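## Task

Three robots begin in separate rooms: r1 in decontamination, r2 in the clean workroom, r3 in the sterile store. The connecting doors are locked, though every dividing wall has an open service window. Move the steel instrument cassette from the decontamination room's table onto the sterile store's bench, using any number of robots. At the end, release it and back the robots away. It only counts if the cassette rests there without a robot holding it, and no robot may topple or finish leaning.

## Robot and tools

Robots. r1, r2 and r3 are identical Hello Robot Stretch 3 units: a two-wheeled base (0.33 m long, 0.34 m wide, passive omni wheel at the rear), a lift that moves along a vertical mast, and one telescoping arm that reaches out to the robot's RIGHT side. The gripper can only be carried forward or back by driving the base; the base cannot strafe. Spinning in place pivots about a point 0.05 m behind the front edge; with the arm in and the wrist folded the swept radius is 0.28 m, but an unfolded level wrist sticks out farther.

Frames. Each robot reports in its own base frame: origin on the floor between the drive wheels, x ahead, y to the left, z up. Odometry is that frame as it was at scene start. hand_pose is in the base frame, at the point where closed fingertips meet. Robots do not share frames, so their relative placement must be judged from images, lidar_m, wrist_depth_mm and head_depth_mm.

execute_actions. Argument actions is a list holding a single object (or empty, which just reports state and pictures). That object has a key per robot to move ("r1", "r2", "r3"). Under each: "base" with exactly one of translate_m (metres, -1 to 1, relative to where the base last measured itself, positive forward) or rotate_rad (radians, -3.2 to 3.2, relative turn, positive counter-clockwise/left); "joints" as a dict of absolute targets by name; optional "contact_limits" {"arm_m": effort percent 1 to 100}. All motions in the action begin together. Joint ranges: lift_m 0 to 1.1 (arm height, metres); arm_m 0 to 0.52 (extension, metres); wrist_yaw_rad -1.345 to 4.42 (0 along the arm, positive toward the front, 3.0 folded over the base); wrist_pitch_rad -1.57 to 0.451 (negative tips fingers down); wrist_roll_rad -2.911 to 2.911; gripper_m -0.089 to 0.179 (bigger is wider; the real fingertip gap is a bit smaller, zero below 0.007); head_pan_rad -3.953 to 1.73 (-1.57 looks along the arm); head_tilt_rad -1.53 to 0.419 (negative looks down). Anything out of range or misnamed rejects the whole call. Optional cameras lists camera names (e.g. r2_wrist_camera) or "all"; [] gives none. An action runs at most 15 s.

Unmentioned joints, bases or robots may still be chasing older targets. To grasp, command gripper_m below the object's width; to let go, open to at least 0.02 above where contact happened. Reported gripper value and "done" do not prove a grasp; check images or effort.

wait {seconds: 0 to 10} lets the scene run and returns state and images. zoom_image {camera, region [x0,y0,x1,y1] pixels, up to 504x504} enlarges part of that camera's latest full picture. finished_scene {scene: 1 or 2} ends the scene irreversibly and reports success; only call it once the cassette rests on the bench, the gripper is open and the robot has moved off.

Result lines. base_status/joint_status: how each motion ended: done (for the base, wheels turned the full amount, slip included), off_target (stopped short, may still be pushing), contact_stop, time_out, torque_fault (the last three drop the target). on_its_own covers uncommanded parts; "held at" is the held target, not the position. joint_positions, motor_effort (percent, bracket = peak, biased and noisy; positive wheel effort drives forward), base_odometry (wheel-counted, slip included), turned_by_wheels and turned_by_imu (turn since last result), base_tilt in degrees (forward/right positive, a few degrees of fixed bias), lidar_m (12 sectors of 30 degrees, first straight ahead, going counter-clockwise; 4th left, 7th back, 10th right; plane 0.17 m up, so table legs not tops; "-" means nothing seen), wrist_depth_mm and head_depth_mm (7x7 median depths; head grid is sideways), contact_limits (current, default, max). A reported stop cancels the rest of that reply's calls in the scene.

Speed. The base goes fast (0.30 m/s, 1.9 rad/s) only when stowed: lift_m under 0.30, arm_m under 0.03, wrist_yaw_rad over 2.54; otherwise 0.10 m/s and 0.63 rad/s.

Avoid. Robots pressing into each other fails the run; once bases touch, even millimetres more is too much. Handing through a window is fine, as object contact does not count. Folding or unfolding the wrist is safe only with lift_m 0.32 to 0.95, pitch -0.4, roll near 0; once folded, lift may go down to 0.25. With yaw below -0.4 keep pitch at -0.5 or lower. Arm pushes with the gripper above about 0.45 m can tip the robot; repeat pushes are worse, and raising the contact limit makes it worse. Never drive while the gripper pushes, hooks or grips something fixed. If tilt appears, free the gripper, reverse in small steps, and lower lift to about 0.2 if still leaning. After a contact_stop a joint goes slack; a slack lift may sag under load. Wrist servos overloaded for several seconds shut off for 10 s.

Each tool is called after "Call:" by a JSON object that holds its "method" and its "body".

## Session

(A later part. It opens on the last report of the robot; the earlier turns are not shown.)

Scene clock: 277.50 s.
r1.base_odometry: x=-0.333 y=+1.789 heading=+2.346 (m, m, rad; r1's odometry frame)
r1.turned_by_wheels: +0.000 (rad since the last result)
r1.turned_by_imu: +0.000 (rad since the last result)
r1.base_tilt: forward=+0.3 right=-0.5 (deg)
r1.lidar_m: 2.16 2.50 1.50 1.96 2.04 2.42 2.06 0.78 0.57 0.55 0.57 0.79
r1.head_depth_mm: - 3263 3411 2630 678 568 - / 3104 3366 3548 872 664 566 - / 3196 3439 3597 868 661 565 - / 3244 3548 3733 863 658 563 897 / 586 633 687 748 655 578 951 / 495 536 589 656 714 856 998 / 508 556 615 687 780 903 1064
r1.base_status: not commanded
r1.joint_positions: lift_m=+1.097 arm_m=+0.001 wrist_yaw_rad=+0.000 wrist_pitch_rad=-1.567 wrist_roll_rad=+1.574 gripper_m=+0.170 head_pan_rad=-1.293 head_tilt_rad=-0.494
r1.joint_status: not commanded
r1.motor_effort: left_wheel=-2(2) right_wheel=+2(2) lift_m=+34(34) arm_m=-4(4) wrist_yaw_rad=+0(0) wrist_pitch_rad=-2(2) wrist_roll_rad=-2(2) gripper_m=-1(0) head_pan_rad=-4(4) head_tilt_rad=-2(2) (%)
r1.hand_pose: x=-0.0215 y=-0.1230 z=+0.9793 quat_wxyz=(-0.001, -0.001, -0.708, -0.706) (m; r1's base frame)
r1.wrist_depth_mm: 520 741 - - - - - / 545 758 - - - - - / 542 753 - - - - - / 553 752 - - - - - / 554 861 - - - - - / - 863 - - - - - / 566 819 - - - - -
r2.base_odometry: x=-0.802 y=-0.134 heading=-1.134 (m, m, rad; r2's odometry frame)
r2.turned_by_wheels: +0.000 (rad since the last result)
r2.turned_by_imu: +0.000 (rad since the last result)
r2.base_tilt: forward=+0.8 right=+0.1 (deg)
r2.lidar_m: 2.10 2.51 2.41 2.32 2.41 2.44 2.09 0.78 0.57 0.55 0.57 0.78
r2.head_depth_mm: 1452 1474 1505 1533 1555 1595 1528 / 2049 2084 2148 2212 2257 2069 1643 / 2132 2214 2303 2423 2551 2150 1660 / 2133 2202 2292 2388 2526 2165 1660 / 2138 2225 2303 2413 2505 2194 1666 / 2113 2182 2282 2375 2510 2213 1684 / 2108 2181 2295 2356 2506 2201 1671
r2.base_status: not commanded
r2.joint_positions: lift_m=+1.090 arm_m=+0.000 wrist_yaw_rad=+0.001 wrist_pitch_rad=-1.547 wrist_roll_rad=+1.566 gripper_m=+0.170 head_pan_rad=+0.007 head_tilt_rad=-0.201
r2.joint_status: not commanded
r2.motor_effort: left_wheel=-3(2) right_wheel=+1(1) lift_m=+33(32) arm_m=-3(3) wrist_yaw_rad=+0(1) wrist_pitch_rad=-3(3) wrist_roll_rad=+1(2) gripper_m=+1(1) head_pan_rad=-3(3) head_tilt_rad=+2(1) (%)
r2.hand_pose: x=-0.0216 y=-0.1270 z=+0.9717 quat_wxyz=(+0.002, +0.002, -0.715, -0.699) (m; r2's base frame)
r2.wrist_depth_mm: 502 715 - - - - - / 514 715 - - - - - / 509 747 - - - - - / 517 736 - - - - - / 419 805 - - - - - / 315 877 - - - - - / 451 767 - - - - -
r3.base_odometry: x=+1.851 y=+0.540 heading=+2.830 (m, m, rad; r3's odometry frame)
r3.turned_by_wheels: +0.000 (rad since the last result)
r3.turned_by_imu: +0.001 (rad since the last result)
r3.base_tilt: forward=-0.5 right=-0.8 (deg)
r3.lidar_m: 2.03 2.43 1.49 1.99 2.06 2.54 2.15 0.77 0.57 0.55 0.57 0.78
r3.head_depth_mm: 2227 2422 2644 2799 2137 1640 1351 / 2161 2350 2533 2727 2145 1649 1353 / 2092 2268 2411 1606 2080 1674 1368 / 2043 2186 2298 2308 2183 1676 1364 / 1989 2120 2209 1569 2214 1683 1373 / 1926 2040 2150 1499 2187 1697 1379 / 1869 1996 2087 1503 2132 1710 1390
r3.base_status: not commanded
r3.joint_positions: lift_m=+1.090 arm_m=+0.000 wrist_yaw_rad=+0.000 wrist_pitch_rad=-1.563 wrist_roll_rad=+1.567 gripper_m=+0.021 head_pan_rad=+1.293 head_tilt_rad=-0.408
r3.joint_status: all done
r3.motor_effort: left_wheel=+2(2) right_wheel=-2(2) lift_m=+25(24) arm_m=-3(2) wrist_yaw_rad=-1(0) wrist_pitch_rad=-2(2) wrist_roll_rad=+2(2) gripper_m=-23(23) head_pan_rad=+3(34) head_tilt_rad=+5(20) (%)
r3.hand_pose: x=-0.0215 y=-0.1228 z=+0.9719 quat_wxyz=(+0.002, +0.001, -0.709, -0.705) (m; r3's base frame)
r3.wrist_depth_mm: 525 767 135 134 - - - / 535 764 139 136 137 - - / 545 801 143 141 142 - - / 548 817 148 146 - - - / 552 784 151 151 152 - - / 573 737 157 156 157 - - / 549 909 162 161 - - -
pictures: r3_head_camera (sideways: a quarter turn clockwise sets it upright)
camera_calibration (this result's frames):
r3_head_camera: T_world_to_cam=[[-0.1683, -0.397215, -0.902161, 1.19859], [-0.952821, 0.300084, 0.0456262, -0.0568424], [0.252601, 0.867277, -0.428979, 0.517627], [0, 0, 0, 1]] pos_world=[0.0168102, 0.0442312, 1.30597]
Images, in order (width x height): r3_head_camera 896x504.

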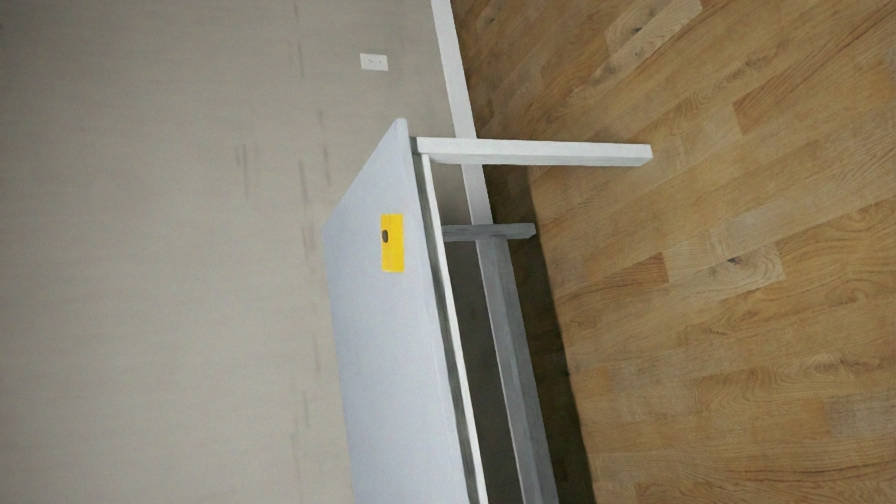

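Call:
{"method": "execute_actions", "body": {"actions": [{"r3":{"base":{"rotate_rad":1.55}}}], "cameras": []}}

Call:
{"method": "execute_actions", "body": {"actions": [{"r3":{"base":{"translate_m":0.88}}}], "cameras": []}}

Call:
{"method": "execute_actions", "body": {"actions": [{"r3":{"base":{"rotate_rad":1.55}}}], "cameras": []}}

Call:
{"method": "execute_actions", "body": {"actions": [{"r3":{"joints":{"arm_m":0.5}}}], "cameras": ["r3_wrist_camera"]}}

Scene clock: 284.53 s.
r1.base_odometry: x=-0.333 y=+1.789 heading=+2.346 (m, m, rad; r1's odometry frame)
r1.turned_by_wheels: +0.000 (rad since the last result)
r1.turned_by_imu: +0.000 (rad since the last result)
r1.base_tilt: forward=+0.4 right=-0.5 (deg)
r1.lidar_m: 2.16 2.50 1.50 1.96 2.04 2.42 2.06 0.78 0.57 0.55 0.57 0.79
r1.head_depth_mm: - 3275 3427 2640 677 568 - / 3095 3359 3578 873 663 566 - / 3172 3456 3618 868 662 564 - / 3255 3550 3753 864 659 563 896 / 588 633 686 748 656 579 948 / 495 536 588 656 715 855 1004 / 508 557 615 688 780 900 1070
r1.base_status: not commanded
r1.joint_positions: lift_m=+1.097 arm_m=+0.001 wrist_yaw_rad=+0.000 wrist_pitch_rad=-1.567 wrist_roll_rad=+1.574 gripper_m=+0.170 head_pan_rad=-1.293 head_tilt_rad=-0.494
r1.joint_status: not commanded
r1.motor_effort: left_wheel=-1(2) right_wheel=+2(2) lift_m=+34(35) arm_m=-4(3) wrist_yaw_rad=+0(0) wrist_pitch_rad=-1(1) wrist_roll_rad=-2(2) gripper_m=+0(0) head_pan_rad=-3(3) head_tilt_rad=-2(2) (%)
r1.hand_pose: x=-0.0215 y=-0.1230 z=+0.9793 quat_wxyz=(-0.001, -0.001, -0.708, -0.706) (m; r1's base frame)
r1.wrist_depth_mm: 520 745 - - - - - / 537 758 - - - - - / 551 781 - - - - - / 554 775 - - - - - / 558 847 - - - - - / - 886 - - - - - / 568 820 - - - - -
r2.base_odometry: x=-0.802 y=-0.134 heading=-1.134 (m, m, rad; r2's odometry frame)
r2.turned_by_wheels: +0.000 (rad since the last result)
r2.turned_by_imu: +0.000 (rad since the last result)
r2.base_tilt: forward=+0.6 right=+0.1 (deg)
r2.lidar_m: 2.11 2.51 2.41 2.32 2.41 2.45 2.08 0.79 0.57 0.55 0.57 0.78
r2.head_depth_mm: 1458 1470 1493 1521 1560 1593 1537 / 2045 2085 2148 2216 2249 2071 1649 / 2149 2225 2316 2404 2539 2171 1659 / 2128 2216 2315 2398 2530 2176 1661 / 2131 2213 2327 2404 2498 2189 1668 / 2132 2201 2311 2390 2505 2202 1671 / 2103 2193 2268 2399 2494 2244 1669
r2.base_status: not commanded
r2.joint_positions: lift_m=+1.090 arm_m=+0.000 wrist_yaw_rad=+0.001 wrist_pitch_rad=-1.547 wrist_roll_rad=+1.566 gripper_m=+0.170 head_pan_rad=+0.007 head_tilt_rad=-0.201
r2.joint_status: not commanded
r2.motor_effort: left_wheel=-2(1) right_wheel=+1(1) lift_m=+32(32) arm_m=-3(3) wrist_yaw_rad=-1(1) wrist_pitch_rad=-3(3) wrist_roll_rad=+1(1) gripper_m=-1(0) head_pan_rad=-3(3) head_tilt_rad=+1(1) (%)
r2.hand_pose: x=-0.0216 y=-0.1270 z=+0.9717 quat_wxyz=(+0.002, +0.002, -0.715, -0.699) (m; r2's base frame)
r2.wrist_depth_mm: 504 729 - - - - - / 510 725 - - - - - / 515 717 - - - - - / 513 730 - - - - - / 422 802 - - - - - / 320 870 - - - - - / 449 776 - - - - -
r3.base_odometry: x=+1.851 y=+0.540 heading=-1.903 (m, m, rad; r3's odometry frame)
r3.turned_by_wheels: +1.550 (rad since the last result)
r3.turned_by_imu: +1.575 (rad since the last result)
r3.base_tilt: forward=-0.6 right=-0.7 (deg)
r3.lidar_m: 1.99 1.53 2.54 2.28 0.79 0.57 0.55 0.56 0.76 1.92 2.42 1.49
r3.head_depth_mm: 2425 2607 2866 2971 2131 1650 1344 / 2371 2515 2754 2906 2141 1648 1349 / 2226 2451 2660 2834 2172 1669 1361 / 2175 2354 2537 2750 2149 1679 1363 / 2110 2291 2482 2628 2183 1709 1379 / 2064 2190 2385 2553 2217 1704 1374 / 2008 2126 2270 2477 2235 1714 1382
r3.base_status: done
r3.joint_positions: lift_m=+1.090 arm_m=+0.000 wrist_yaw_rad=+0.000 wrist_pitch_rad=-1.563 wrist_roll_rad=+1.567 gripper_m=+0.021 head_pan_rad=+1.293 head_tilt_rad=-0.408
r3.joint_status: not commanded
r3.motor_effort: left_wheel=-3(9) right_wheel=+2(6) lift_m=+24(24) arm_m=-3(3) wrist_yaw_rad=-1(0) wrist_pitch_rad=-2(2) wrist_roll_rad=+2(2) gripper_m=-23(23) head_pan_rad=+2(3) head_tilt_rad=+6(5) (%)
r3.hand_pose: x=-0.0215 y=-0.1228 z=+0.9719 quat_wxyz=(+0.002, +0.001, -0.709, -0.705) (m; r3's base frame)
r3.wrist_depth_mm: - - 134 133 - - - / - - 138 137 138 - - / - - 143 142 142 - - / - - 148 146 - - - / - - 151 151 153 - - / - - 157 156 157 - - / - - 163 161 - - -
pictures: none
No camera images: the call's "cameras" was empty. Leave "cameras" out to get every camera's image.

Scene clock: 294.73 s.
r1.base_odometry: x=-0.333 y=+1.789 heading=+2.346 (m, m, rad; r1's odometry frame)
r1.turned_by_wheels: +0.000 (rad since the last result)
r1.turned_by_imu: +0.001 (rad since the last result)
r1.base_tilt: forward=+0.4 right=-0.5 (deg)
r1.lidar_m: 2.16 2.49 1.50 1.96 2.03 2.42 2.06 0.78 0.57 0.55 0.57 0.79
r1.head_depth_mm: - 3264 3406 2629 678 568 - / 3097 3345 3575 874 666 566 - / 3202 3494 3642 868 661 565 - / 3279 3529 3742 866 659 564 896 / 587 632 686 749 657 578 948 / 496 536 588 656 715 856 1002 / 507 557 616 688 780 900 1064
r1.base_status: not commanded
r1.joint_positions: lift_m=+1.097 arm_m=+0.001 wrist_yaw_rad=+0.000 wrist_pitch_rad=-1.567 wrist_roll_rad=+1.574 gripper_m=+0.170 head_pan_rad=-1.293 head_tilt_rad=-0.494
r1.joint_status: not commanded
r1.motor_effort: left_wheel=-2(2) right_wheel=+2(2) lift_m=+34(34) arm_m=-4(3) wrist_yaw_rad=+0(0) wrist_pitch_rad=-2(1) wrist_roll_rad=-2(2) gripper_m=+0(0) head_pan_rad=-4(3) head_tilt_rad=-2(2) (%)
r1.hand_pose: x=-0.0215 y=-0.1230 z=+0.9793 quat_wxyz=(-0.001, -0.001, -0.708, -0.706) (m; r1's base frame)
r1.wrist_depth_mm: 520 740 - - - - - / 545 757 - - - - - / 543 775 - - - - - / 555 779 - - - - - / 553 847 - - - - - / - 871 - - - - - / 589 816 - - - - -
r2.base_odometry: x=-0.802 y=-0.134 heading=-1.134 (m, m, rad; r2's odometry frame)
r2.turned_by_wheels: +0.000 (rad since the last result)
r2.turned_by_imu: +0.001 (rad since the last result)
r2.base_tilt: forward=+0.7 right=-0.1 (deg)
r2.lidar_m: 2.11 2.51 2.42 2.32 2.41 2.44 2.08 0.79 0.57 0.55 0.57 0.78
r2.head_depth_mm: 1456 1474 1505 1524 1548 1589 1542 / 2038 2113 2166 2190 2266 2078 1646 / 2144 2195 2317 2423 2542 2180 1644 / 2130 2215 2303 2416 2509 2163 1657 / 2115 2212 2312 2385 2494 2182 1659 / 2118 2214 2296 2399 2508 2208 1660 / 2132 2201 2273 2391 2488 2224 1672
r2.base_status: not commanded
r2.joint_positions: lift_m=+1.090 arm_m=+0.000 wrist_yaw_rad=+0.001 wrist_pitch_rad=-1.547 wrist_roll_rad=+1.566 gripper_m=+0.170 head_pan_rad=+0.007 head_tilt_rad=-0.201
r2.joint_status: not commanded
r2.motor_effort: left_wheel=-2(3) right_wheel=+1(1) lift_m=+33(32) arm_m=-3(3) wrist_yaw_rad=-1(1) wrist_pitch_rad=-3(3) wrist_roll_rad=+2(2) gripper_m=+1(1) head_pan_rad=-3(3) head_tilt_rad=+1(1) (%)
r2.hand_pose: x=-0.0216 y=-0.1270 z=+0.9717 quat_wxyz=(+0.002, +0.002, -0.715, -0.699) (m; r2's base frame)
r2.wrist_depth_mm: 508 720 - - - - - / 515 738 - - - - - / 505 727 - - - - - / 508 742 - - - - - / 425 807 - - - - - / 319 875 - - - - - / 445 755 - - - - -
r3.base_odometry: x=+1.564 y=-0.291 heading=-1.904 (m, m, rad; r3's odometry frame)
r3.turned_by_wheels: +0.000 (rad since the last result)
r3.turned_by_imu: +0.000 (rad since the last result)
r3.base_tilt: forward=-0.5 right=-0.9 (deg)
r3.lidar_m: 1.10 1.14 0.89 2.46 2.07 1.49 1.43 1.48 1.96 2.32 0.77 1.15
r3.head_depth_mm: 2015 2089 2240 2344 879 1541 1341 / 2283 2473 2646 2711 1015 1177 1275 / 2278 2467 2677 2789 2163 1665 1359 / 2219 2361 2573 2756 2166 1676 1365 / 2130 2326 2480 2651 2201 1695 1370 / 2098 2246 2381 2585 2225 1695 1387 / 2021 2154 2319 2504 2218 1712 1390
r3.base_status: done
r3.joint_positions: lift_m=+1.090 arm_m=+0.000 wrist_yaw_rad=+0.000 wrist_pitch_rad=-1.563 wrist_roll_rad=+1.567 gripper_m=+0.021 head_pan_rad=+1.293 head_tilt_rad=-0.408
r3.joint_status: not commanded
r3.motor_effort: left_wheel=-3(5) right_wheel=+0(6) lift_m=+24(25) arm_m=-3(3) wrist_yaw_rad=+0(1) wrist_pitch_rad=-1(2) wrist_roll_rad=+2(2) gripper_m=-24(24) head_pan_rad=+2(2) head_tilt_rad=+6(5) (%)
r3.hand_pose: x=-0.0215 y=-0.1228 z=+0.9719 quat_wxyz=(+0.002, +0.001, -0.709, -0.705) (m; r3's base frame)
r3.wrist_depth_mm: - - 134 134 - - - / - - 139 137 138 - - / - - 143 142 142 - - / - - 147 146 - - - / - - 151 151 152 - - / - - 157 156 157 - - / - - 162 161 - - -
pictures: none
No camera images: the call's "cameras" was empty. Leave "cameras" out to get every camera's image.

Scene clock: 298.17 s.
r1.base_odometry: x=-0.333 y=+1.789 heading=+2.346 (m, m, rad; r1's odometry frame)
r1.turned_by_wheels: +0.000 (rad since the last result)
r1.turned_by_imu: +0.000 (rad since the last result)
r1.base_tilt: forward=+0.4 right=-0.5 (deg)
r1.lidar_m: 2.16 2.50 1.50 1.96 2.04 2.42 2.06 0.78 0.57 0.55 0.57 0.79
r1.head_depth_mm: - 3255 3373 2656 679 568 - / 3124 3337 3589 875 665 566 - / 3168 3450 3648 868 661 564 - / 3235 3533 3760 867 658 563 895 / 588 633 686 749 655 579 949 / 495 537 588 656 713 858 1003 / 507 556 616 688 783 900 1070
r1.base_status: not commanded
r1.joint_positions: lift_m=+1.097 arm_m=+0.001 wrist_yaw_rad=+0.000 wrist_pitch_rad=-1.567 wrist_roll_rad=+1.574 gripper_m=+0.170 head_pan_rad=-1.293 head_tilt_rad=-0.494
r1.joint_status: not commanded
r1.motor_effort: left_wheel=-2(1) right_wheel=+2(2) lift_m=+34(34) arm_m=-4(4) wrist_yaw_rad=+0(1) wrist_pitch_rad=-2(1) wrist_roll_rad=-2(2) gripper_m=+0(0) head_pan_rad=-3(4) head_tilt_rad=-2(2) (%)
r1.hand_pose: x=-0.0215 y=-0.1230 z=+0.9793 quat_wxyz=(-0.001, -0.001, -0.708, -0.706) (m; r1's base frame)
r1.wrist_depth_mm: 519 754 - - - - - / 534 758 - - - - - / 542 762 - - - - - / 552 776 - - - - - / 550 854 - - - - - / - 866 - - - - - / 573 839 - - - - -
r2.base_odometry: x=-0.802 y=-0.134 heading=-1.134 (m, m, rad; r2's odometry frame)
r2.turned_by_wheels: +0.000 (rad since the last result)
r2.turned_by_imu: +0.000 (rad since the last result)
r2.base_tilt: forward=+0.7 right=+0.0 (deg)
r2.lidar_m: 2.10 2.51 2.41 2.33 2.41 2.45 2.09 0.78 0.57 0.55 0.57 0.78
r2.head_depth_mm: 1452 1478 1501 1520 1556 1602 1541 / 2039 2096 2146 2227 2273 2068 1641 / 2126 2229 2337 2409 2530 2172 1656 / 2130 2219 2328 2433 2524 2194 1660 / 2126 2206 2303 2408 2540 2208 1661 / 2114 2190 2277 2386 2472 2190 1676 / 2095 2198 2282 2382 2497 2211 1689
r2.base_status: not commanded
r2.joint_positions: lift_m=+1.090 arm_m=+0.000 wrist_yaw_rad=+0.001 wrist_pitch_rad=-1.547 wrist_roll_rad=+1.566 gripper_m=+0.170 head_pan_rad=+0.007 head_tilt_rad=-0.201
r2.joint_status: not commanded
r2.motor_effort: left_wheel=-1(2) right_wheel=+1(0) lift_m=+32(32) arm_m=-3(3) wrist_yaw_rad=-1(0) wrist_pitch_rad=-3(3) wrist_roll_rad=+1(1) gripper_m=+1(1) head_pan_rad=-3(3) head_tilt_rad=+1(1) (%)
r2.hand_pose: x=-0.0216 y=-0.1270 z=+0.9717 quat_wxyz=(+0.002, +0.002, -0.715, -0.699) (m; r2's base frame)
r2.wrist_depth_mm: 507 705 - - - - - / 501 725 - - - - - / 510 740 - - - - - / 518 741 - - - - - / 425 792 - - - - - / 318 881 - - - - - / 456 756 - - - - -
r3.base_odometry: x=+1.564 y=-0.291 heading=-0.354 (m, m, rad; r3's odometry frame)
r3.turned_by_wheels: +1.550 (rad since the last result)
r3.turned_by_imu: +1.575 (rad since the last result)
r3.base_tilt: forward=-0.4 right=-0.5 (deg)
r3.lidar_m: 2.46 2.11 1.50 1.43 1.47 1.94 2.32 0.77 1.16 1.10 1.13 0.88
r3.head_depth_mm: 1431 1532 1679 1850 1994 1647 1343 / 1369 1474 1618 1763 1905 1664 1348 / 1331 1423 1553 1680 1863 1675 1360 / 1277 1383 1479 1621 1769 1681 1361 / 1233 1338 1456 1541 1697 1693 1380 / 3693 - - 1486 1605 1705 1377 / 3712 - - 1437 1544 1643 1390
r3.base_status: done
r3.joint_positions: lift_m=+1.090 arm_m=+0.000 wrist_yaw_rad=+0.000 wrist_pitch_rad=-1.563 wrist_roll_rad=+1.567 gripper_m=+0.021 head_pan_rad=+1.293 head_tilt_rad=-0.408
r3.joint_status: not commanded
r3.motor_effort: left_wheel=-3(10) right_wheel=+2(6) lift_m=+24(24) arm_m=-3(3) wrist_yaw_rad=+0(0) wrist_pitch_rad=-2(1) wrist_roll_rad=+2(2) gripper_m=-23(23) head_pan_rad=+2(3) head_tilt_rad=+5(5) (%)
r3.hand_pose: x=-0.0215 y=-0.1228 z=+0.9719 quat_wxyz=(+0.002, +0.001, -0.709, -0.705) (m; r3's base frame)
r3.wrist_depth_mm: - - 134 134 - - - / - - 139 137 138 - - / 407 - 142 141 142 - - / 383 - 148 145 - - - / 394 - 151 151 152 - - / 403 - 157 156 158 - - / 416 - 163 162 - - -
pictures: none
No camera images: the call's "cameras" was empty. Leave "cameras" out to get every camera's image.

Scene clock: 303.03 s.
r1.base_odometry: x=-0.333 y=+1.789 heading=+2.346 (m, m, rad; r1's odometry frame)
r1.turned_by_wheels: +0.000 (rad since the last result)
r1.turned_by_imu: +0.000 (rad since the last result)
r1.base_tilt: forward=+0.3 right=-0.6 (deg)
r1.lidar_m: 2.17 2.49 1.50 1.96 2.03 2.42 2.06 0.78 0.57 0.55 0.57 0.78
r1.head_depth_mm: - 3297 3407 2638 678 568 - / 3114 3344 3551 875 664 567 - / 3202 3482 3621 869 662 565 - / 3273 3541 3731 865 658 563 895 / 588 633 686 751 656 578 951 / 495 537 588 655 715 858 1005 / 509 557 615 687 779 899 1065
r1.base_status: not commanded
r1.joint_positions: lift_m=+1.097 arm_m=+0.001 wrist_yaw_rad=+0.000 wrist_pitch_rad=-1.567 wrist_roll_rad=+1.574 gripper_m=+0.170 head_pan_rad=-1.293 head_tilt_rad=-0.494
r1.joint_status: not commanded
r1.motor_effort: left_wheel=-2(3) right_wheel=+2(2) lift_m=+34(34) arm_m=-4(4) wrist_yaw_rad=+0(0) wrist_pitch_rad=-2(1) wrist_roll_rad=-2(2) gripper_m=+0(0) head_pan_rad=-4(4) head_tilt_rad=-2(2) (%)
r1.hand_pose: x=-0.0215 y=-0.1230 z=+0.9793 quat_wxyz=(-0.001, -0.001, -0.708, -0.706) (m; r1's base frame)
r1.wrist_depth_mm: 523 760 - - - - - / 532 754 - - - - - / 552 770 - - - - - / 547 779 - - - - - / 556 870 - - - - - / - 886 - - - - - / 561 834 - - - - -
r2.base_odometry: x=-0.802 y=-0.134 heading=-1.134 (m, m, rad; r2's odometry frame)
r2.turned_by_wheels: +0.000 (rad since the last result)
r2.turned_by_imu: +0.000 (rad since the last result)
r2.base_tilt: forward=+0.9 right=+0.0 (deg)
r2.lidar_m: 2.11 2.50 2.42 2.33 2.40 2.44 2.08 0.78 0.57 0.55 0.57 0.78
r2.head_depth_mm: 1455 1475 1508 1517 1565 1584 1543 / 2041 2099 2139 2205 2286 2057 1648 / 2147 2232 2334 2395 2531 2154 1647 / 2165 2223 2324 2407 2527 2183 1659 / 2145 2210 2305 2384 2472 2173 1663 / 2098 2219 2274 2402 2522 2210 1665 / 2118 2202 2302 2381 2474 2211 1679
r2.base_status: not commanded
r2.joint_positions: lift_m=+1.090 arm_m=+0.000 wrist_yaw_rad=+0.001 wrist_pitch_rad=-1.547 wrist_roll_rad=+1.566 gripper_m=+0.170 head_pan_rad=+0.007 head_tilt_rad=-0.201
r2.joint_status: not commanded
r2.motor_effort: left_wheel=-2(1) right_wheel=+1(1) lift_m=+32(32) arm_m=-3(3) wrist_yaw_rad=+0(1) wrist_pitch_rad=-3(3) wrist_roll_rad=+2(2) gripper_m=-1(0) head_pan_rad=-3(3) head_tilt_rad=+1(1) (%)
r2.hand_pose: x=-0.0216 y=-0.1270 z=+0.9717 quat_wxyz=(+0.002, +0.002, -0.715, -0.699) (m; r2's base frame)
r2.wrist_depth_mm: 502 708 - - - - - / 507 733 - - - - - / 514 750 - - - - - / 516 734 - - - - - / 419 816 - - - - - / 317 873 - - - - - / 456 753 - - - - -
r3.base_odometry: x=+1.564 y=-0.291 heading=-0.354 (m, m, rad; r3's odometry frame)
r3.turned_by_wheels: +0.000 (rad since the last result)
r3.turned_by_imu: +0.001 (rad since the last result)
r3.base_tilt: forward=-0.5 right=-0.7 (deg)
r3.lidar_m: 2.46 2.11 1.50 1.43 1.47 1.93 2.32 0.77 1.16 1.10 1.14 0.89
r3.head_depth_mm: 1422 1543 1689 1867 1990 1649 1346 / 1370 1478 1612 1771 1906 1656 1363 / 1324 1430 1551 1688 1871 1667 1367 / 1283 1375 1479 1615 1747 1695 1368 / 1239 1339 1452 1526 1678 1695 1368 / 3755 - - 1483 1616 1694 1380 / 3664 - - 1439 1556 1634 1387
r3.base_status: not commanded
r3.joint_positions: lift_m=+1.090 arm_m=+0.500 wrist_yaw_rad=+0.000 wrist_pitch_rad=-1.563 wrist_roll_rad=+1.567 gripper_m=+0.021 head_pan_rad=+1.293 head_tilt_rad=-0.408
r3.joint_status: all done
r3.motor_effort: left_wheel=-3(3) right_wheel=+2(1) lift_m=+24(24) arm_m=+3(1) wrist_yaw_rad=+0(0) wrist_pitch_rad=-2(2) wrist_roll_rad=+2(2) gripper_m=-23(23) head_pan_rad=+2(2) head_tilt_rad=+6(5) (%)
r3.hand_pose: x=-0.0215 y=-0.6224 z=+0.9719 quat_wxyz=(+0.002, +0.001, -0.710, -0.704) (m; r3's base frame)
r3.wrist_depth_mm: 340 341 134 134 342 345 - / 350 351 138 137 139 354 - / 364 361 143 141 358 366 - / 376 371 147 146 367 376 - / 387 386 150 151 152 - - / 396 396 157 156 158 - - / 409 409 163 161 414 - -
pictures: r3_wrist_camera
camera_calibration (this result's frames):
r3_wrist_camera: T_world_to_cam=[[-0.0352843, 0.999368, 0.00440164, 0.608566], [0.976886, 0.0335608, 0.211108, -0.141135], [0.210827, 0.0117487, -0.977453, 1.12501], [0, 0, 0, 1]] pos_world=[-0.0778362, -0.616662, 1.12676]
Images, in order (width x height): r3_wrist_camera 644x364.

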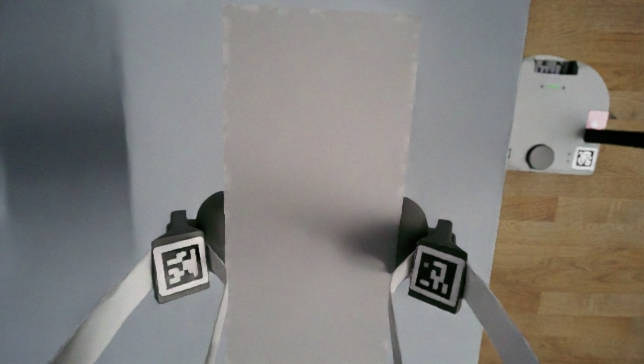

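Depth 371 vs 178 at grip: lower ~0.185.

Call:
{"method": "execute_actions", "body": {"actions": [{"r3":{"joints":{"lift_m":0.907}}}], "cameras": []}}

Call:
{"method": "execute_actions", "body": {"actions": [{"r3":{"joints":{"gripper_m":0.17}}}], "cameras": []}}

Call:
{"method": "execute_actions", "body": {"actions": [{"r3":{"joints":{"lift_m":1.05}}}], "cameras": []}}

Call:
{"method": "execute_actions", "body": {"actions": [{"r3":{"joints":{"arm_m":0}}}], "cameras": []}}

Call:
{"method": "finished_scene", "body": {"scene": 1}}

Scene clock: 311.00 s.
r1.base_odometry: x=-0.333 y=+1.789 heading=+2.346 (m, m, rad; r1's odometry frame)
r1.turned_by_wheels: +0.000 (rad since the last result)
r1.turned_by_imu: +0.000 (rad since the last result)
r1.base_tilt: forward=+0.4 right=-0.5 (deg)
r1.lidar_m: 2.17 2.49 1.50 1.96 2.04 2.42 2.06 0.78 0.57 0.55 0.57 0.79
r1.head_depth_mm: - 3295 3410 2635 679 568 - / 3069 3380 3558 871 663 566 - / 3168 3434 3635 868 661 565 - / 3276 3619 3732 864 659 563 897 / 587 633 685 751 656 578 950 / 495 536 589 656 714 856 1005 / 508 557 616 687 780 902 1064
r1.base_status: not commanded
r1.joint_positions: lift_m=+1.097 arm_m=+0.001 wrist_yaw_rad=+0.000 wrist_pitch_rad=-1.567 wrist_roll_rad=+1.574 gripper_m=+0.170 head_pan_rad=-1.293 head_tilt_rad=-0.494
r1.joint_status: not commanded
r1.motor_effort: left_wheel=-1(1) right_wheel=+2(2) lift_m=+34(34) arm_m=-4(4) wrist_yaw_rad=+0(1) wrist_pitch_rad=-1(1) wrist_roll_rad=-2(2) gripper_m=-1(0) head_pan_rad=-4(4) head_tilt_rad=-2(2) (%)
r1.hand_pose: x=-0.0215 y=-0.1230 z=+0.9793 quat_wxyz=(-0.001, -0.001, -0.708, -0.706) (m; r1's base frame)
r1.wrist_depth_mm: 521 769 - - - - - / 542 760 - - - - - / 547 779 - - - - - / 548 777 - - - - - / 559 861 - - - - - / - 847 - - - - - / 567 837 - - - - -
r2.base_odometry: x=-0.802 y=-0.134 heading=-1.134 (m, m, rad; r2's odometry frame)
r2.turned_by_wheels: +0.000 (rad since the last result)
r2.turned_by_imu: +0.000 (rad since the last result)
r2.base_tilt: forward=+0.6 right=+0.1 (deg)
r2.lidar_m: 2.10 2.50 2.42 2.33 2.41 2.45 2.08 0.78 0.57 0.55 0.57 0.78
r2.head_depth_mm: 1450 1470 1498 1521 1564 1590 1535 / 2041 2079 2135 2207 2278 2061 1648 / 2162 2235 2307 2431 2539 2155 1653 / 2152 2232 2309 2450 2531 2177 1650 / 2120 2207 2305 2385 2524 2169 1676 / 2117 2189 2291 2391 2491 2212 1662 / 2102 2200 2259 2392 2503 2205 1683
r2.base_status: not commanded
r2.joint_positions: lift_m=+1.090 arm_m=+0.000 wrist_yaw_rad=+0.001 wrist_pitch_rad=-1.547 wrist_roll_rad=+1.566 gripper_m=+0.170 head_pan_rad=+0.007 head_tilt_rad=-0.201
r2.joint_status: not commanded
r2.motor_effort: left_wheel=-2(1) right_wheel=+1(1) lift_m=+32(32) arm_m=-3(3) wrist_yaw_rad=-1(1) wrist_pitch_rad=-3(3) wrist_roll_rad=+2(2) gripper_m=+0(1) head_pan_rad=-3(3) head_tilt_rad=+1(1) (%)
r2.hand_pose: x=-0.0216 y=-0.1270 z=+0.9717 quat_wxyz=(+0.002, +0.002, -0.715, -0.699) (m; r2's base frame)
r2.wrist_depth_mm: 503 714 - - - - - / 504 717 - - - - - / 511 712 - - - - - / 513 733 - - - - - / 427 780 - - - - - / 315 881 - - - - - / 455 757 - - - - -
r3.base_odometry: x=+1.564 y=-0.291 heading=-0.354 (m, m, rad; r3's odometry frame)
r3.turned_by_wheels: +0.000 (rad since the last result)
r3.turned_by_imu: +0.001 (rad since the last result)
r3.base_tilt: forward=-0.4 right=-0.6 (deg)
r3.lidar_m: 2.45 2.11 1.50 1.43 1.47 1.93 2.32 0.78 1.16 1.10 1.13 0.89
r3.head_depth_mm: 1420 1538 1670 1860 2002 1640 1348 / 1380 1487 1611 1769 1924 1654 1350 / 1331 1430 1542 1676 1850 1681 1357 / 1278 1374 1490 1605 1772 1680 1368 / 1237 1335 1455 1547 1678 1701 1373 / 3806 - - 1486 1621 1697 1385 / 3697 - - 1437 1558 1649 1396
r3.base_status: not commanded
r3.joint_positions: lift_m=+0.907 arm_m=+0.500 wrist_yaw_rad=+0.000 wrist_pitch_rad=-1.563 wrist_roll_rad=+1.567 gripper_m=+0.021 head_pan_rad=+1.293 head_tilt_rad=-0.408
r3.joint_status: all done
r3.motor_effort: left_wheel=-3(3) right_wheel=+1(2) lift_m=+15(20) arm_m=+3(3) wrist_yaw_rad=+0(1) wrist_pitch_rad=-2(2) wrist_roll_rad=+2(2) gripper_m=-24(24) head_pan_rad=+2(2) head_tilt_rad=+6(6) (%)
r3.hand_pose: x=-0.0215 y=-0.6224 z=+0.7895 quat_wxyz=(+0.002, +0.001, -0.710, -0.704) (m; r3's base frame)
r3.wrist_depth_mm: 172 172 135 134 170 172 172 / 177 177 139 137 139 177 177 / 183 182 142 142 181 184 184 / 188 189 147 146 187 188 189 / 193 194 151 151 152 195 195 / 200 201 157 156 157 202 202 / 205 208 163 161 208 210 209
pictures: none
No camera images: the call's "cameras" was empty. Leave "cameras" out to get every camera's image.

Scene clock: 313.00 s.
r1.base_odometry: x=-0.333 y=+1.789 heading=+2.346 (m, m, rad; r1's odometry frame)
r1.turned_by_wheels: +0.000 (rad since the last result)
r1.turned_by_imu: +0.000 (rad since the last result)
r1.base_tilt: forward=+0.4 right=-0.5 (deg)
r1.lidar_m: 2.17 2.50 1.50 1.96 2.03 2.42 2.06 0.78 0.57 0.55 0.57 0.79
r1.head_depth_mm: - 3257 3377 2637 680 568 - / 3107 3369 3612 873 665 566 - / 3148 3454 3614 868 661 564 - / 3282 3604 3745 864 657 564 894 / 587 633 686 748 656 577 950 / 494 536 589 655 714 856 1007 / 508 557 616 688 779 899 1070
r1.base_status: not commanded
r1.joint_positions: lift_m=+1.097 arm_m=+0.001 wrist_yaw_rad=+0.000 wrist_pitch_rad=-1.567 wrist_roll_rad=+1.574 gripper_m=+0.170 head_pan_rad=-1.293 head_tilt_rad=-0.494
r1.joint_status: not commanded
r1.motor_effort: left_wheel=-2(2) right_wheel=+2(2) lift_m=+35(34) arm_m=-3(3) wrist_yaw_rad=-1(0) wrist_pitch_rad=-2(2) wrist_roll_rad=-2(2) gripper_m=+0(0) head_pan_rad=-4(4) head_tilt_rad=-3(2) (%)
r1.hand_pose: x=-0.0215 y=-0.1230 z=+0.9793 quat_wxyz=(-0.001, -0.001, -0.708, -0.706) (m; r1's base frame)
r1.wrist_depth_mm: 520 755 - - - - - / 538 750 - - - - - / 532 771 - - - - - / 558 801 - - - - - / 559 862 - - - - - / - 878 - - - - - / 567 830 - - - - -
r2.base_odometry: x=-0.802 y=-0.134 heading=-1.134 (m, m, rad; r2's odometry frame)
r2.turned_by_wheels: +0.000 (rad since the last result)
r2.turned_by_imu: +0.000 (rad since the last result)
r2.base_tilt: forward=+0.6 right=+0.1 (deg)
r2.lidar_m: 2.10 2.51 2.42 2.32 2.41 2.45 2.08 0.78 0.57 0.55 0.57 0.78
r2.head_depth_mm: 1453 1474 1508 1526 1560 1589 1535 / 2032 2081 2150 2204 2288 2066 1647 / 2149 2223 2314 2410 2543 2163 1658 / 2142 2222 2310 2400 2502 2166 1669 / 2124 2225 2290 2411 2491 2200 1668 / 2119 2187 2293 2368 2517 2205 1665 / 2134 2209 2311 2385 2505 2218 1669
r2.base_status: not commanded
r2.joint_positions: lift_m=+1.090 arm_m=+0.000 wrist_yaw_rad=+0.001 wrist_pitch_rad=-1.547 wrist_roll_rad=+1.566 gripper_m=+0.170 head_pan_rad=+0.007 head_tilt_rad=-0.201
r2.joint_status: not commanded
r2.motor_effort: left_wheel=-2(2) right_wheel=+1(1) lift_m=+32(32) arm_m=-3(3) wrist_yaw_rad=-1(1) wrist_pitch_rad=-3(3) wrist_roll_rad=+2(2) gripper_m=+1(0) head_pan_rad=-3(3) head_tilt_rad=+1(1) (%)
r2.hand_pose: x=-0.0216 y=-0.1270 z=+0.9717 quat_wxyz=(+0.002, +0.002, -0.715, -0.699) (m; r2's base frame)
r2.wrist_depth_mm: 510 718 - - - - - / 511 733 - - - - - / 515 739 - - - - - / 506 749 - - - - - / 425 790 - - - - - / 320 910 - - - - - / 448 744 - - - - -
r3.base_odometry: x=+1.564 y=-0.291 heading=-0.354 (m, m, rad; r3's odometry frame)
r3.turned_by_wheels: +0.000 (rad since the last result)
r3.turned_by_imu: +0.000 (rad since the last result)
r3.base_tilt: forward=-0.5 right=-0.7 (deg)
r3.lidar_m: 2.45 2.11 1.50 1.43 1.47 1.94 2.31 0.77 1.15 1.10 1.13 0.88
r3.head_depth_mm: 1426 1543 1686 1828 2010 1644 1352 / 1374 1488 1608 1736 1909 1665 1354 / 1324 1427 1557 1691 1856 1681 1361 / 1274 1366 1487 1613 1776 1697 1374 / 1242 1335 1454 1550 1697 1709 1366 / 3742 - - 1497 1618 1693 1382 / 3673 - - 1427 1549 1648 1381
r3.base_status: not commanded
r3.joint_positions: lift_m=+0.907 arm_m=+0.500 wrist_yaw_rad=+0.000 wrist_pitch_rad=-1.563 wrist_roll_rad=+1.567 gripper_m=+0.170 head_pan_rad=+1.293 head_tilt_rad=-0.408
r3.joint_status: all done
r3.motor_effort: left_wheel=-3(3) right_wheel=+2(2) lift_m=+16(16) arm_m=+3(3) wrist_yaw_rad=+0(1) wrist_pitch_rad=-2(2) wrist_roll_rad=+2(2) gripper_m=+0(97) head_pan_rad=+3(3) head_tilt_rad=+6(5) (%)
r3.hand_pose: x=-0.0215 y=-0.6224 z=+0.7895 quat_wxyz=(+0.002, +0.001, -0.710, -0.704) (m; r3's base frame)
r3.wrist_depth_mm: 171 172 170 144 171 173 172 / 177 177 149 148 176 178 179 / 183 183 153 151 183 184 184 / 189 188 159 156 188 191 189 / 193 194 162 161 193 193 195 / - 201 168 167 201 203 202 / 208 210 205 172 208 211 209
pictures: none
No camera images: the call's "cameras" was empty. Leave "cameras" out to get every camera's image.

Scene clock: 315.13 s.
r1.base_odometry: x=-0.333 y=+1.789 heading=+2.346 (m, m, rad; r1's odometry frame)
r1.turned_by_wheels: +0.000 (rad since the last result)
r1.turned_by_imu: +0.000 (rad since the last result)
r1.base_tilt: forward=+0.4 right=-0.5 (deg)
r1.lidar_m: 2.17 2.49 1.50 1.96 2.04 2.42 2.06 0.78 0.57 0.55 0.57 0.79
r1.head_depth_mm: - 3258 3404 2653 678 567 - / 3122 3336 3576 874 664 566 - / 3180 3432 3630 868 660 564 - / 3276 3564 3751 866 660 563 896 / 588 634 688 748 655 578 948 / 495 538 589 655 714 856 1003 / 507 557 616 688 780 903 1070
r1.base_status: not commanded
r1.joint_positions: lift_m=+1.097 arm_m=+0.001 wrist_yaw_rad=+0.000 wrist_pitch_rad=-1.567 wrist_roll_rad=+1.574 gripper_m=+0.170 head_pan_rad=-1.293 head_tilt_rad=-0.494
r1.joint_status: not commanded
r1.motor_effort: left_wheel=-2(2) right_wheel=+2(2) lift_m=+34(34) arm_m=-4(3) wrist_yaw_rad=+0(0) wrist_pitch_rad=-2(2) wrist_roll_rad=-2(2) gripper_m=+0(0) head_pan_rad=-3(4) head_tilt_rad=-2(2) (%)
r1.hand_pose: x=-0.0215 y=-0.1230 z=+0.9793 quat_wxyz=(-0.001, -0.001, -0.708, -0.706) (m; r1's base frame)
r1.wrist_depth_mm: 522 735 - - - - - / 539 744 - - - - - / 552 776 - - - - - / 540 764 - - - - - / 555 872 - - - - - / - 886 - - - - - / 576 809 - - - - -
r2.base_odometry: x=-0.802 y=-0.134 heading=-1.134 (m, m, rad; r2's odometry frame)
r2.turned_by_wheels: +0.000 (rad since the last result)
r2.turned_by_imu: +0.000 (rad since the last result)
r2.base_tilt: forward=+0.9 right=+0.0 (deg)
r2.lidar_m: 2.10 2.51 2.42 2.33 2.41 2.44 2.08 0.79 0.57 0.55 0.57 0.78
r2.head_depth_mm: 1446 1479 1495 1525 1554 1603 1547 / 2059 2108 2153 2197 2277 2072 1639 / 2141 2224 2320 2432 2538 2186 1647 / 2134 2233 2342 2436 2528 2172 1656 / 2129 2226 2281 2416 2496 2218 1661 / 2116 2207 2292 2403 2490 2195 1662 / 2114 2213 2282 2381 2484 2212 1675
r2.base_status: not commanded
r2.joint_positions: lift_m=+1.090 arm_m=+0.000 wrist_yaw_rad=+0.001 wrist_pitch_rad=-1.547 wrist_roll_rad=+1.566 gripper_m=+0.170 head_pan_rad=+0.007 head_tilt_rad=-0.201
r2.joint_status: not commanded
r2.motor_effort: left_wheel=-2(3) right_wheel=+1(1) lift_m=+32(32) arm_m=-3(3) wrist_yaw_rad=+0(1) wrist_pitch_rad=-3(3) wrist_roll_rad=+1(1) gripper_m=+0(1) head_pan_rad=-3(3) head_tilt_rad=+1(1) (%)
r2.hand_pose: x=-0.0216 y=-0.1270 z=+0.9717 quat_wxyz=(+0.002, +0.002, -0.715, -0.699) (m; r2's base frame)
r2.wrist_depth_mm: 510 725 - - - - - / 503 727 - - - - - / 509 737 - - - - - / 516 743 - - - - - / 422 778 - - - - - / 320 870 - - - - - / 454 758 - - - - -
r3.base_odometry: x=+1.564 y=-0.291 heading=-0.354 (m, m, rad; r3's odometry frame)
r3.turned_by_wheels: +0.000 (rad since the last result)
r3.turned_by_imu: +0.000 (rad since the last result)
r3.base_tilt: forward=-0.4 right=-0.7 (deg)
r3.lidar_m: 2.46 2.12 1.50 1.43 1.47 1.93 2.32 0.77 1.16 1.10 1.13 0.89
r3.head_depth_mm: 1425 1548 1683 1857 1977 1652 1359 / 1365 1491 1611 1751 1921 1644 1359 / 1328 1421 1536 1683 1857 1671 1358 / 1286 1376 1499 1623 1771 1674 1369 / 1234 1342 1450 1548 1686 1693 1375 / 3786 - - 1491 1611 1681 1389 / 3682 - - 1432 1552 1638 1389
r3.base_status: not commanded
r3.joint_positions: lift_m=+1.050 arm_m=+0.500 wrist_yaw_rad=+0.000 wrist_pitch_rad=-1.563 wrist_roll_rad=+1.567 gripper_m=+0.170 head_pan_rad=+1.293 head_tilt_rad=-0.408
r3.joint_status: all done
r3.motor_effort: left_wheel=-3(4) right_wheel=+2(2) lift_m=+23(24) arm_m=+3(2) wrist_yaw_rad=+0(0) wrist_pitch_rad=-1(2) wrist_roll_rad=+2(2) gripper_m=-1(0) head_pan_rad=+3(3) head_tilt_rad=+5(6) (%)
r3.hand_pose: x=-0.0215 y=-0.6224 z=+0.9320 quat_wxyz=(+0.002, +0.001, -0.710, -0.704) (m; r3's base frame)
r3.wrist_depth_mm: 302 307 304 305 305 305 - / 312 315 312 285 317 318 - / 323 326 327 289 322 326 - / 333 333 335 303 333 333 - / 339 346 343 310 343 346 - / - 353 356 317 361 359 - / 371 369 371 366 368 - -
pictures: none
No camera images: the call's "cameras" was empty. Leave "cameras" out to get every camera's image.

Scene clock: 320.00 s.
r1.base_odometry: x=-0.333 y=+1.789 heading=+2.346 (m, m, rad; r1's odometry frame)
r1.turned_by_wheels: +0.000 (rad since the last result)
r1.turned_by_imu: +0.000 (rad since the last result)
r1.base_tilt: forward=+0.3 right=-0.5 (deg)
r1.lidar_m: 2.16 2.50 1.50 1.96 2.04 2.41 2.06 0.78 0.57 0.55 0.57 0.79
r1.head_depth_mm: - 3257 3412 2622 680 568 - / 3108 3336 3556 873 664 565 - / 3175 3470 3589 868 662 565 - / 3258 3562 3727 864 659 563 895 / 587 634 687 750 655 579 952 / 495 537 589 657 715 860 1004 / 508 557 616 689 780 900 1064
r1.base_status: not commanded
r1.joint_positions: lift_m=+1.097 arm_m=+0.001 wrist_yaw_rad=+0.000 wrist_pitch_rad=-1.567 wrist_roll_rad=+1.574 gripper_m=+0.170 head_pan_rad=-1.293 head_tilt_rad=-0.494
r1.joint_status: not commanded
r1.motor_effort: left_wheel=-2(1) right_wheel=+2(2) lift_m=+35(34) arm_m=-4(4) wrist_yaw_rad=+0(0) wrist_pitch_rad=-1(1) wrist_roll_rad=-2(2) gripper_m=-1(0) head_pan_rad=-4(4) head_tilt_rad=-3(2) (%)
r1.hand_pose: x=-0.0215 y=-0.1230 z=+0.9793 quat_wxyz=(-0.001, -0.001, -0.708, -0.706) (m; r1's base frame)
r1.wrist_depth_mm: 520 754 - - - - - / 542 749 - - - - - / 534 739 - - - - - / 559 776 - - - - - / 548 849 - - - - - / - 861 - - - - - / 567 839 - - - - -
r2.base_odometry: x=-0.802 y=-0.134 heading=-1.134 (m, m, rad; r2's odometry frame)
r2.turned_by_wheels: +0.000 (rad since the last result)
r2.turned_by_imu: +0.000 (rad since the last result)
r2.base_tilt: forward=+0.9 right=+0.0 (deg)
r2.lidar_m: 2.10 2.51 2.42 2.33 2.41 2.44 2.08 0.79 0.57 0.55 0.57 0.78
r2.head_depth_mm: 1458 1467 1501 1524 1556 1589 1530 / 2033 2091 2140 2175 2283 2067 1643 / 2134 2226 2315 2390 2522 2181 1651 / 2138 2205 2317 2413 2516 2191 1656 / 2132 2220 2302 2423 2499 2204 1653 / 2129 2206 2288 2372 2506 2209 1663 / 2120 2176 2293 2371 2484 2225 1683
r2.base_status: not commanded
r2.joint_positions: lift_m=+1.090 arm_m=+0.000 wrist_yaw_rad=+0.001 wrist_pitch_rad=-1.547 wrist_roll_rad=+1.566 gripper_m=+0.170 head_pan_rad=+0.007 head_tilt_rad=-0.201
r2.joint_status: not commanded
r2.motor_effort: left_wheel=-3(2) right_wheel=+1(1) lift_m=+32(32) arm_m=-3(3) wrist_yaw_rad=-1(0) wrist_pitch_rad=-3(3) wrist_roll_rad=+2(1) gripper_m=+2(0) head_pan_rad=-3(3) head_tilt_rad=+1(1) (%)
r2.hand_pose: x=-0.0216 y=-0.1270 z=+0.9717 quat_wxyz=(+0.002, +0.002, -0.715, -0.699) (m; r2's base frame)
r2.wrist_depth_mm: 501 717 - - - - - / 512 719 - - - - - / 510 732 - - - - - / 516 729 - - - - - / 423 792 - - - - - / 315 895 - - - - - / 456 759 - - - - -
r3.base_odometry: x=+1.564 y=-0.291 heading=-0.354 (m, m, rad; r3's odometry frame)
r3.turned_by_wheels: +0.000 (rad since the last result)
r3.turned_by_imu: +0.001 (rad since the last result)
r3.base_tilt: forward=-0.5 right=-0.7 (deg)
r3.lidar_m: 2.45 2.10 1.50 1.43 1.47 1.94 2.32 0.77 1.16 1.10 1.13 0.89
r3.head_depth_mm: 1423 1545 1680 1855 2002 1649 1346 / 1374 1483 1609 1758 1928 1655 1352 / 1321 1423 1542 1678 1856 1661 1361 / 1274 1381 1495 1627 1761 1681 1363 / 1237 1327 1456 1549 1690 1692 1366 / 3725 - - 1486 1621 1693 1386 / 3679 - - 1436 1535 1639 1386
r3.base_status: not commanded
r3.joint_positions: lift_m=+1.050 arm_m=+0.000 wrist_yaw_rad=+0.000 wrist_pitch_rad=-1.563 wrist_roll_rad=+1.567 gripper_m=+0.170 head_pan_rad=+1.293 head_tilt_rad=-0.408
r3.joint_status: all done
r3.motor_effort: left_wheel=-3(3) right_wheel=+1(2) lift_m=+23(23) arm_m=-3(3) wrist_yaw_rad=+0(0) wrist_pitch_rad=-2(2) wrist_roll_rad=+2(2) gripper_m=+0(1) head_pan_rad=+2(3) head_tilt_rad=+6(6) (%)
r3.hand_pose: x=-0.0215 y=-0.1230 z=+0.9320 quat_wxyz=(+0.002, +0.001, -0.710, -0.704) (m; r3's base frame)
r3.wrist_depth_mm: - - - - - - - / - - - - - - - / - - - - - - - / - - - - - - - / 359 - - - - - - / - - - - - - - / 457 - - - - - -
pictures: none
No camera images: the call's "cameras" was empty. Leave "cameras" out to get every camera's image.

The scene is finished: the task was done.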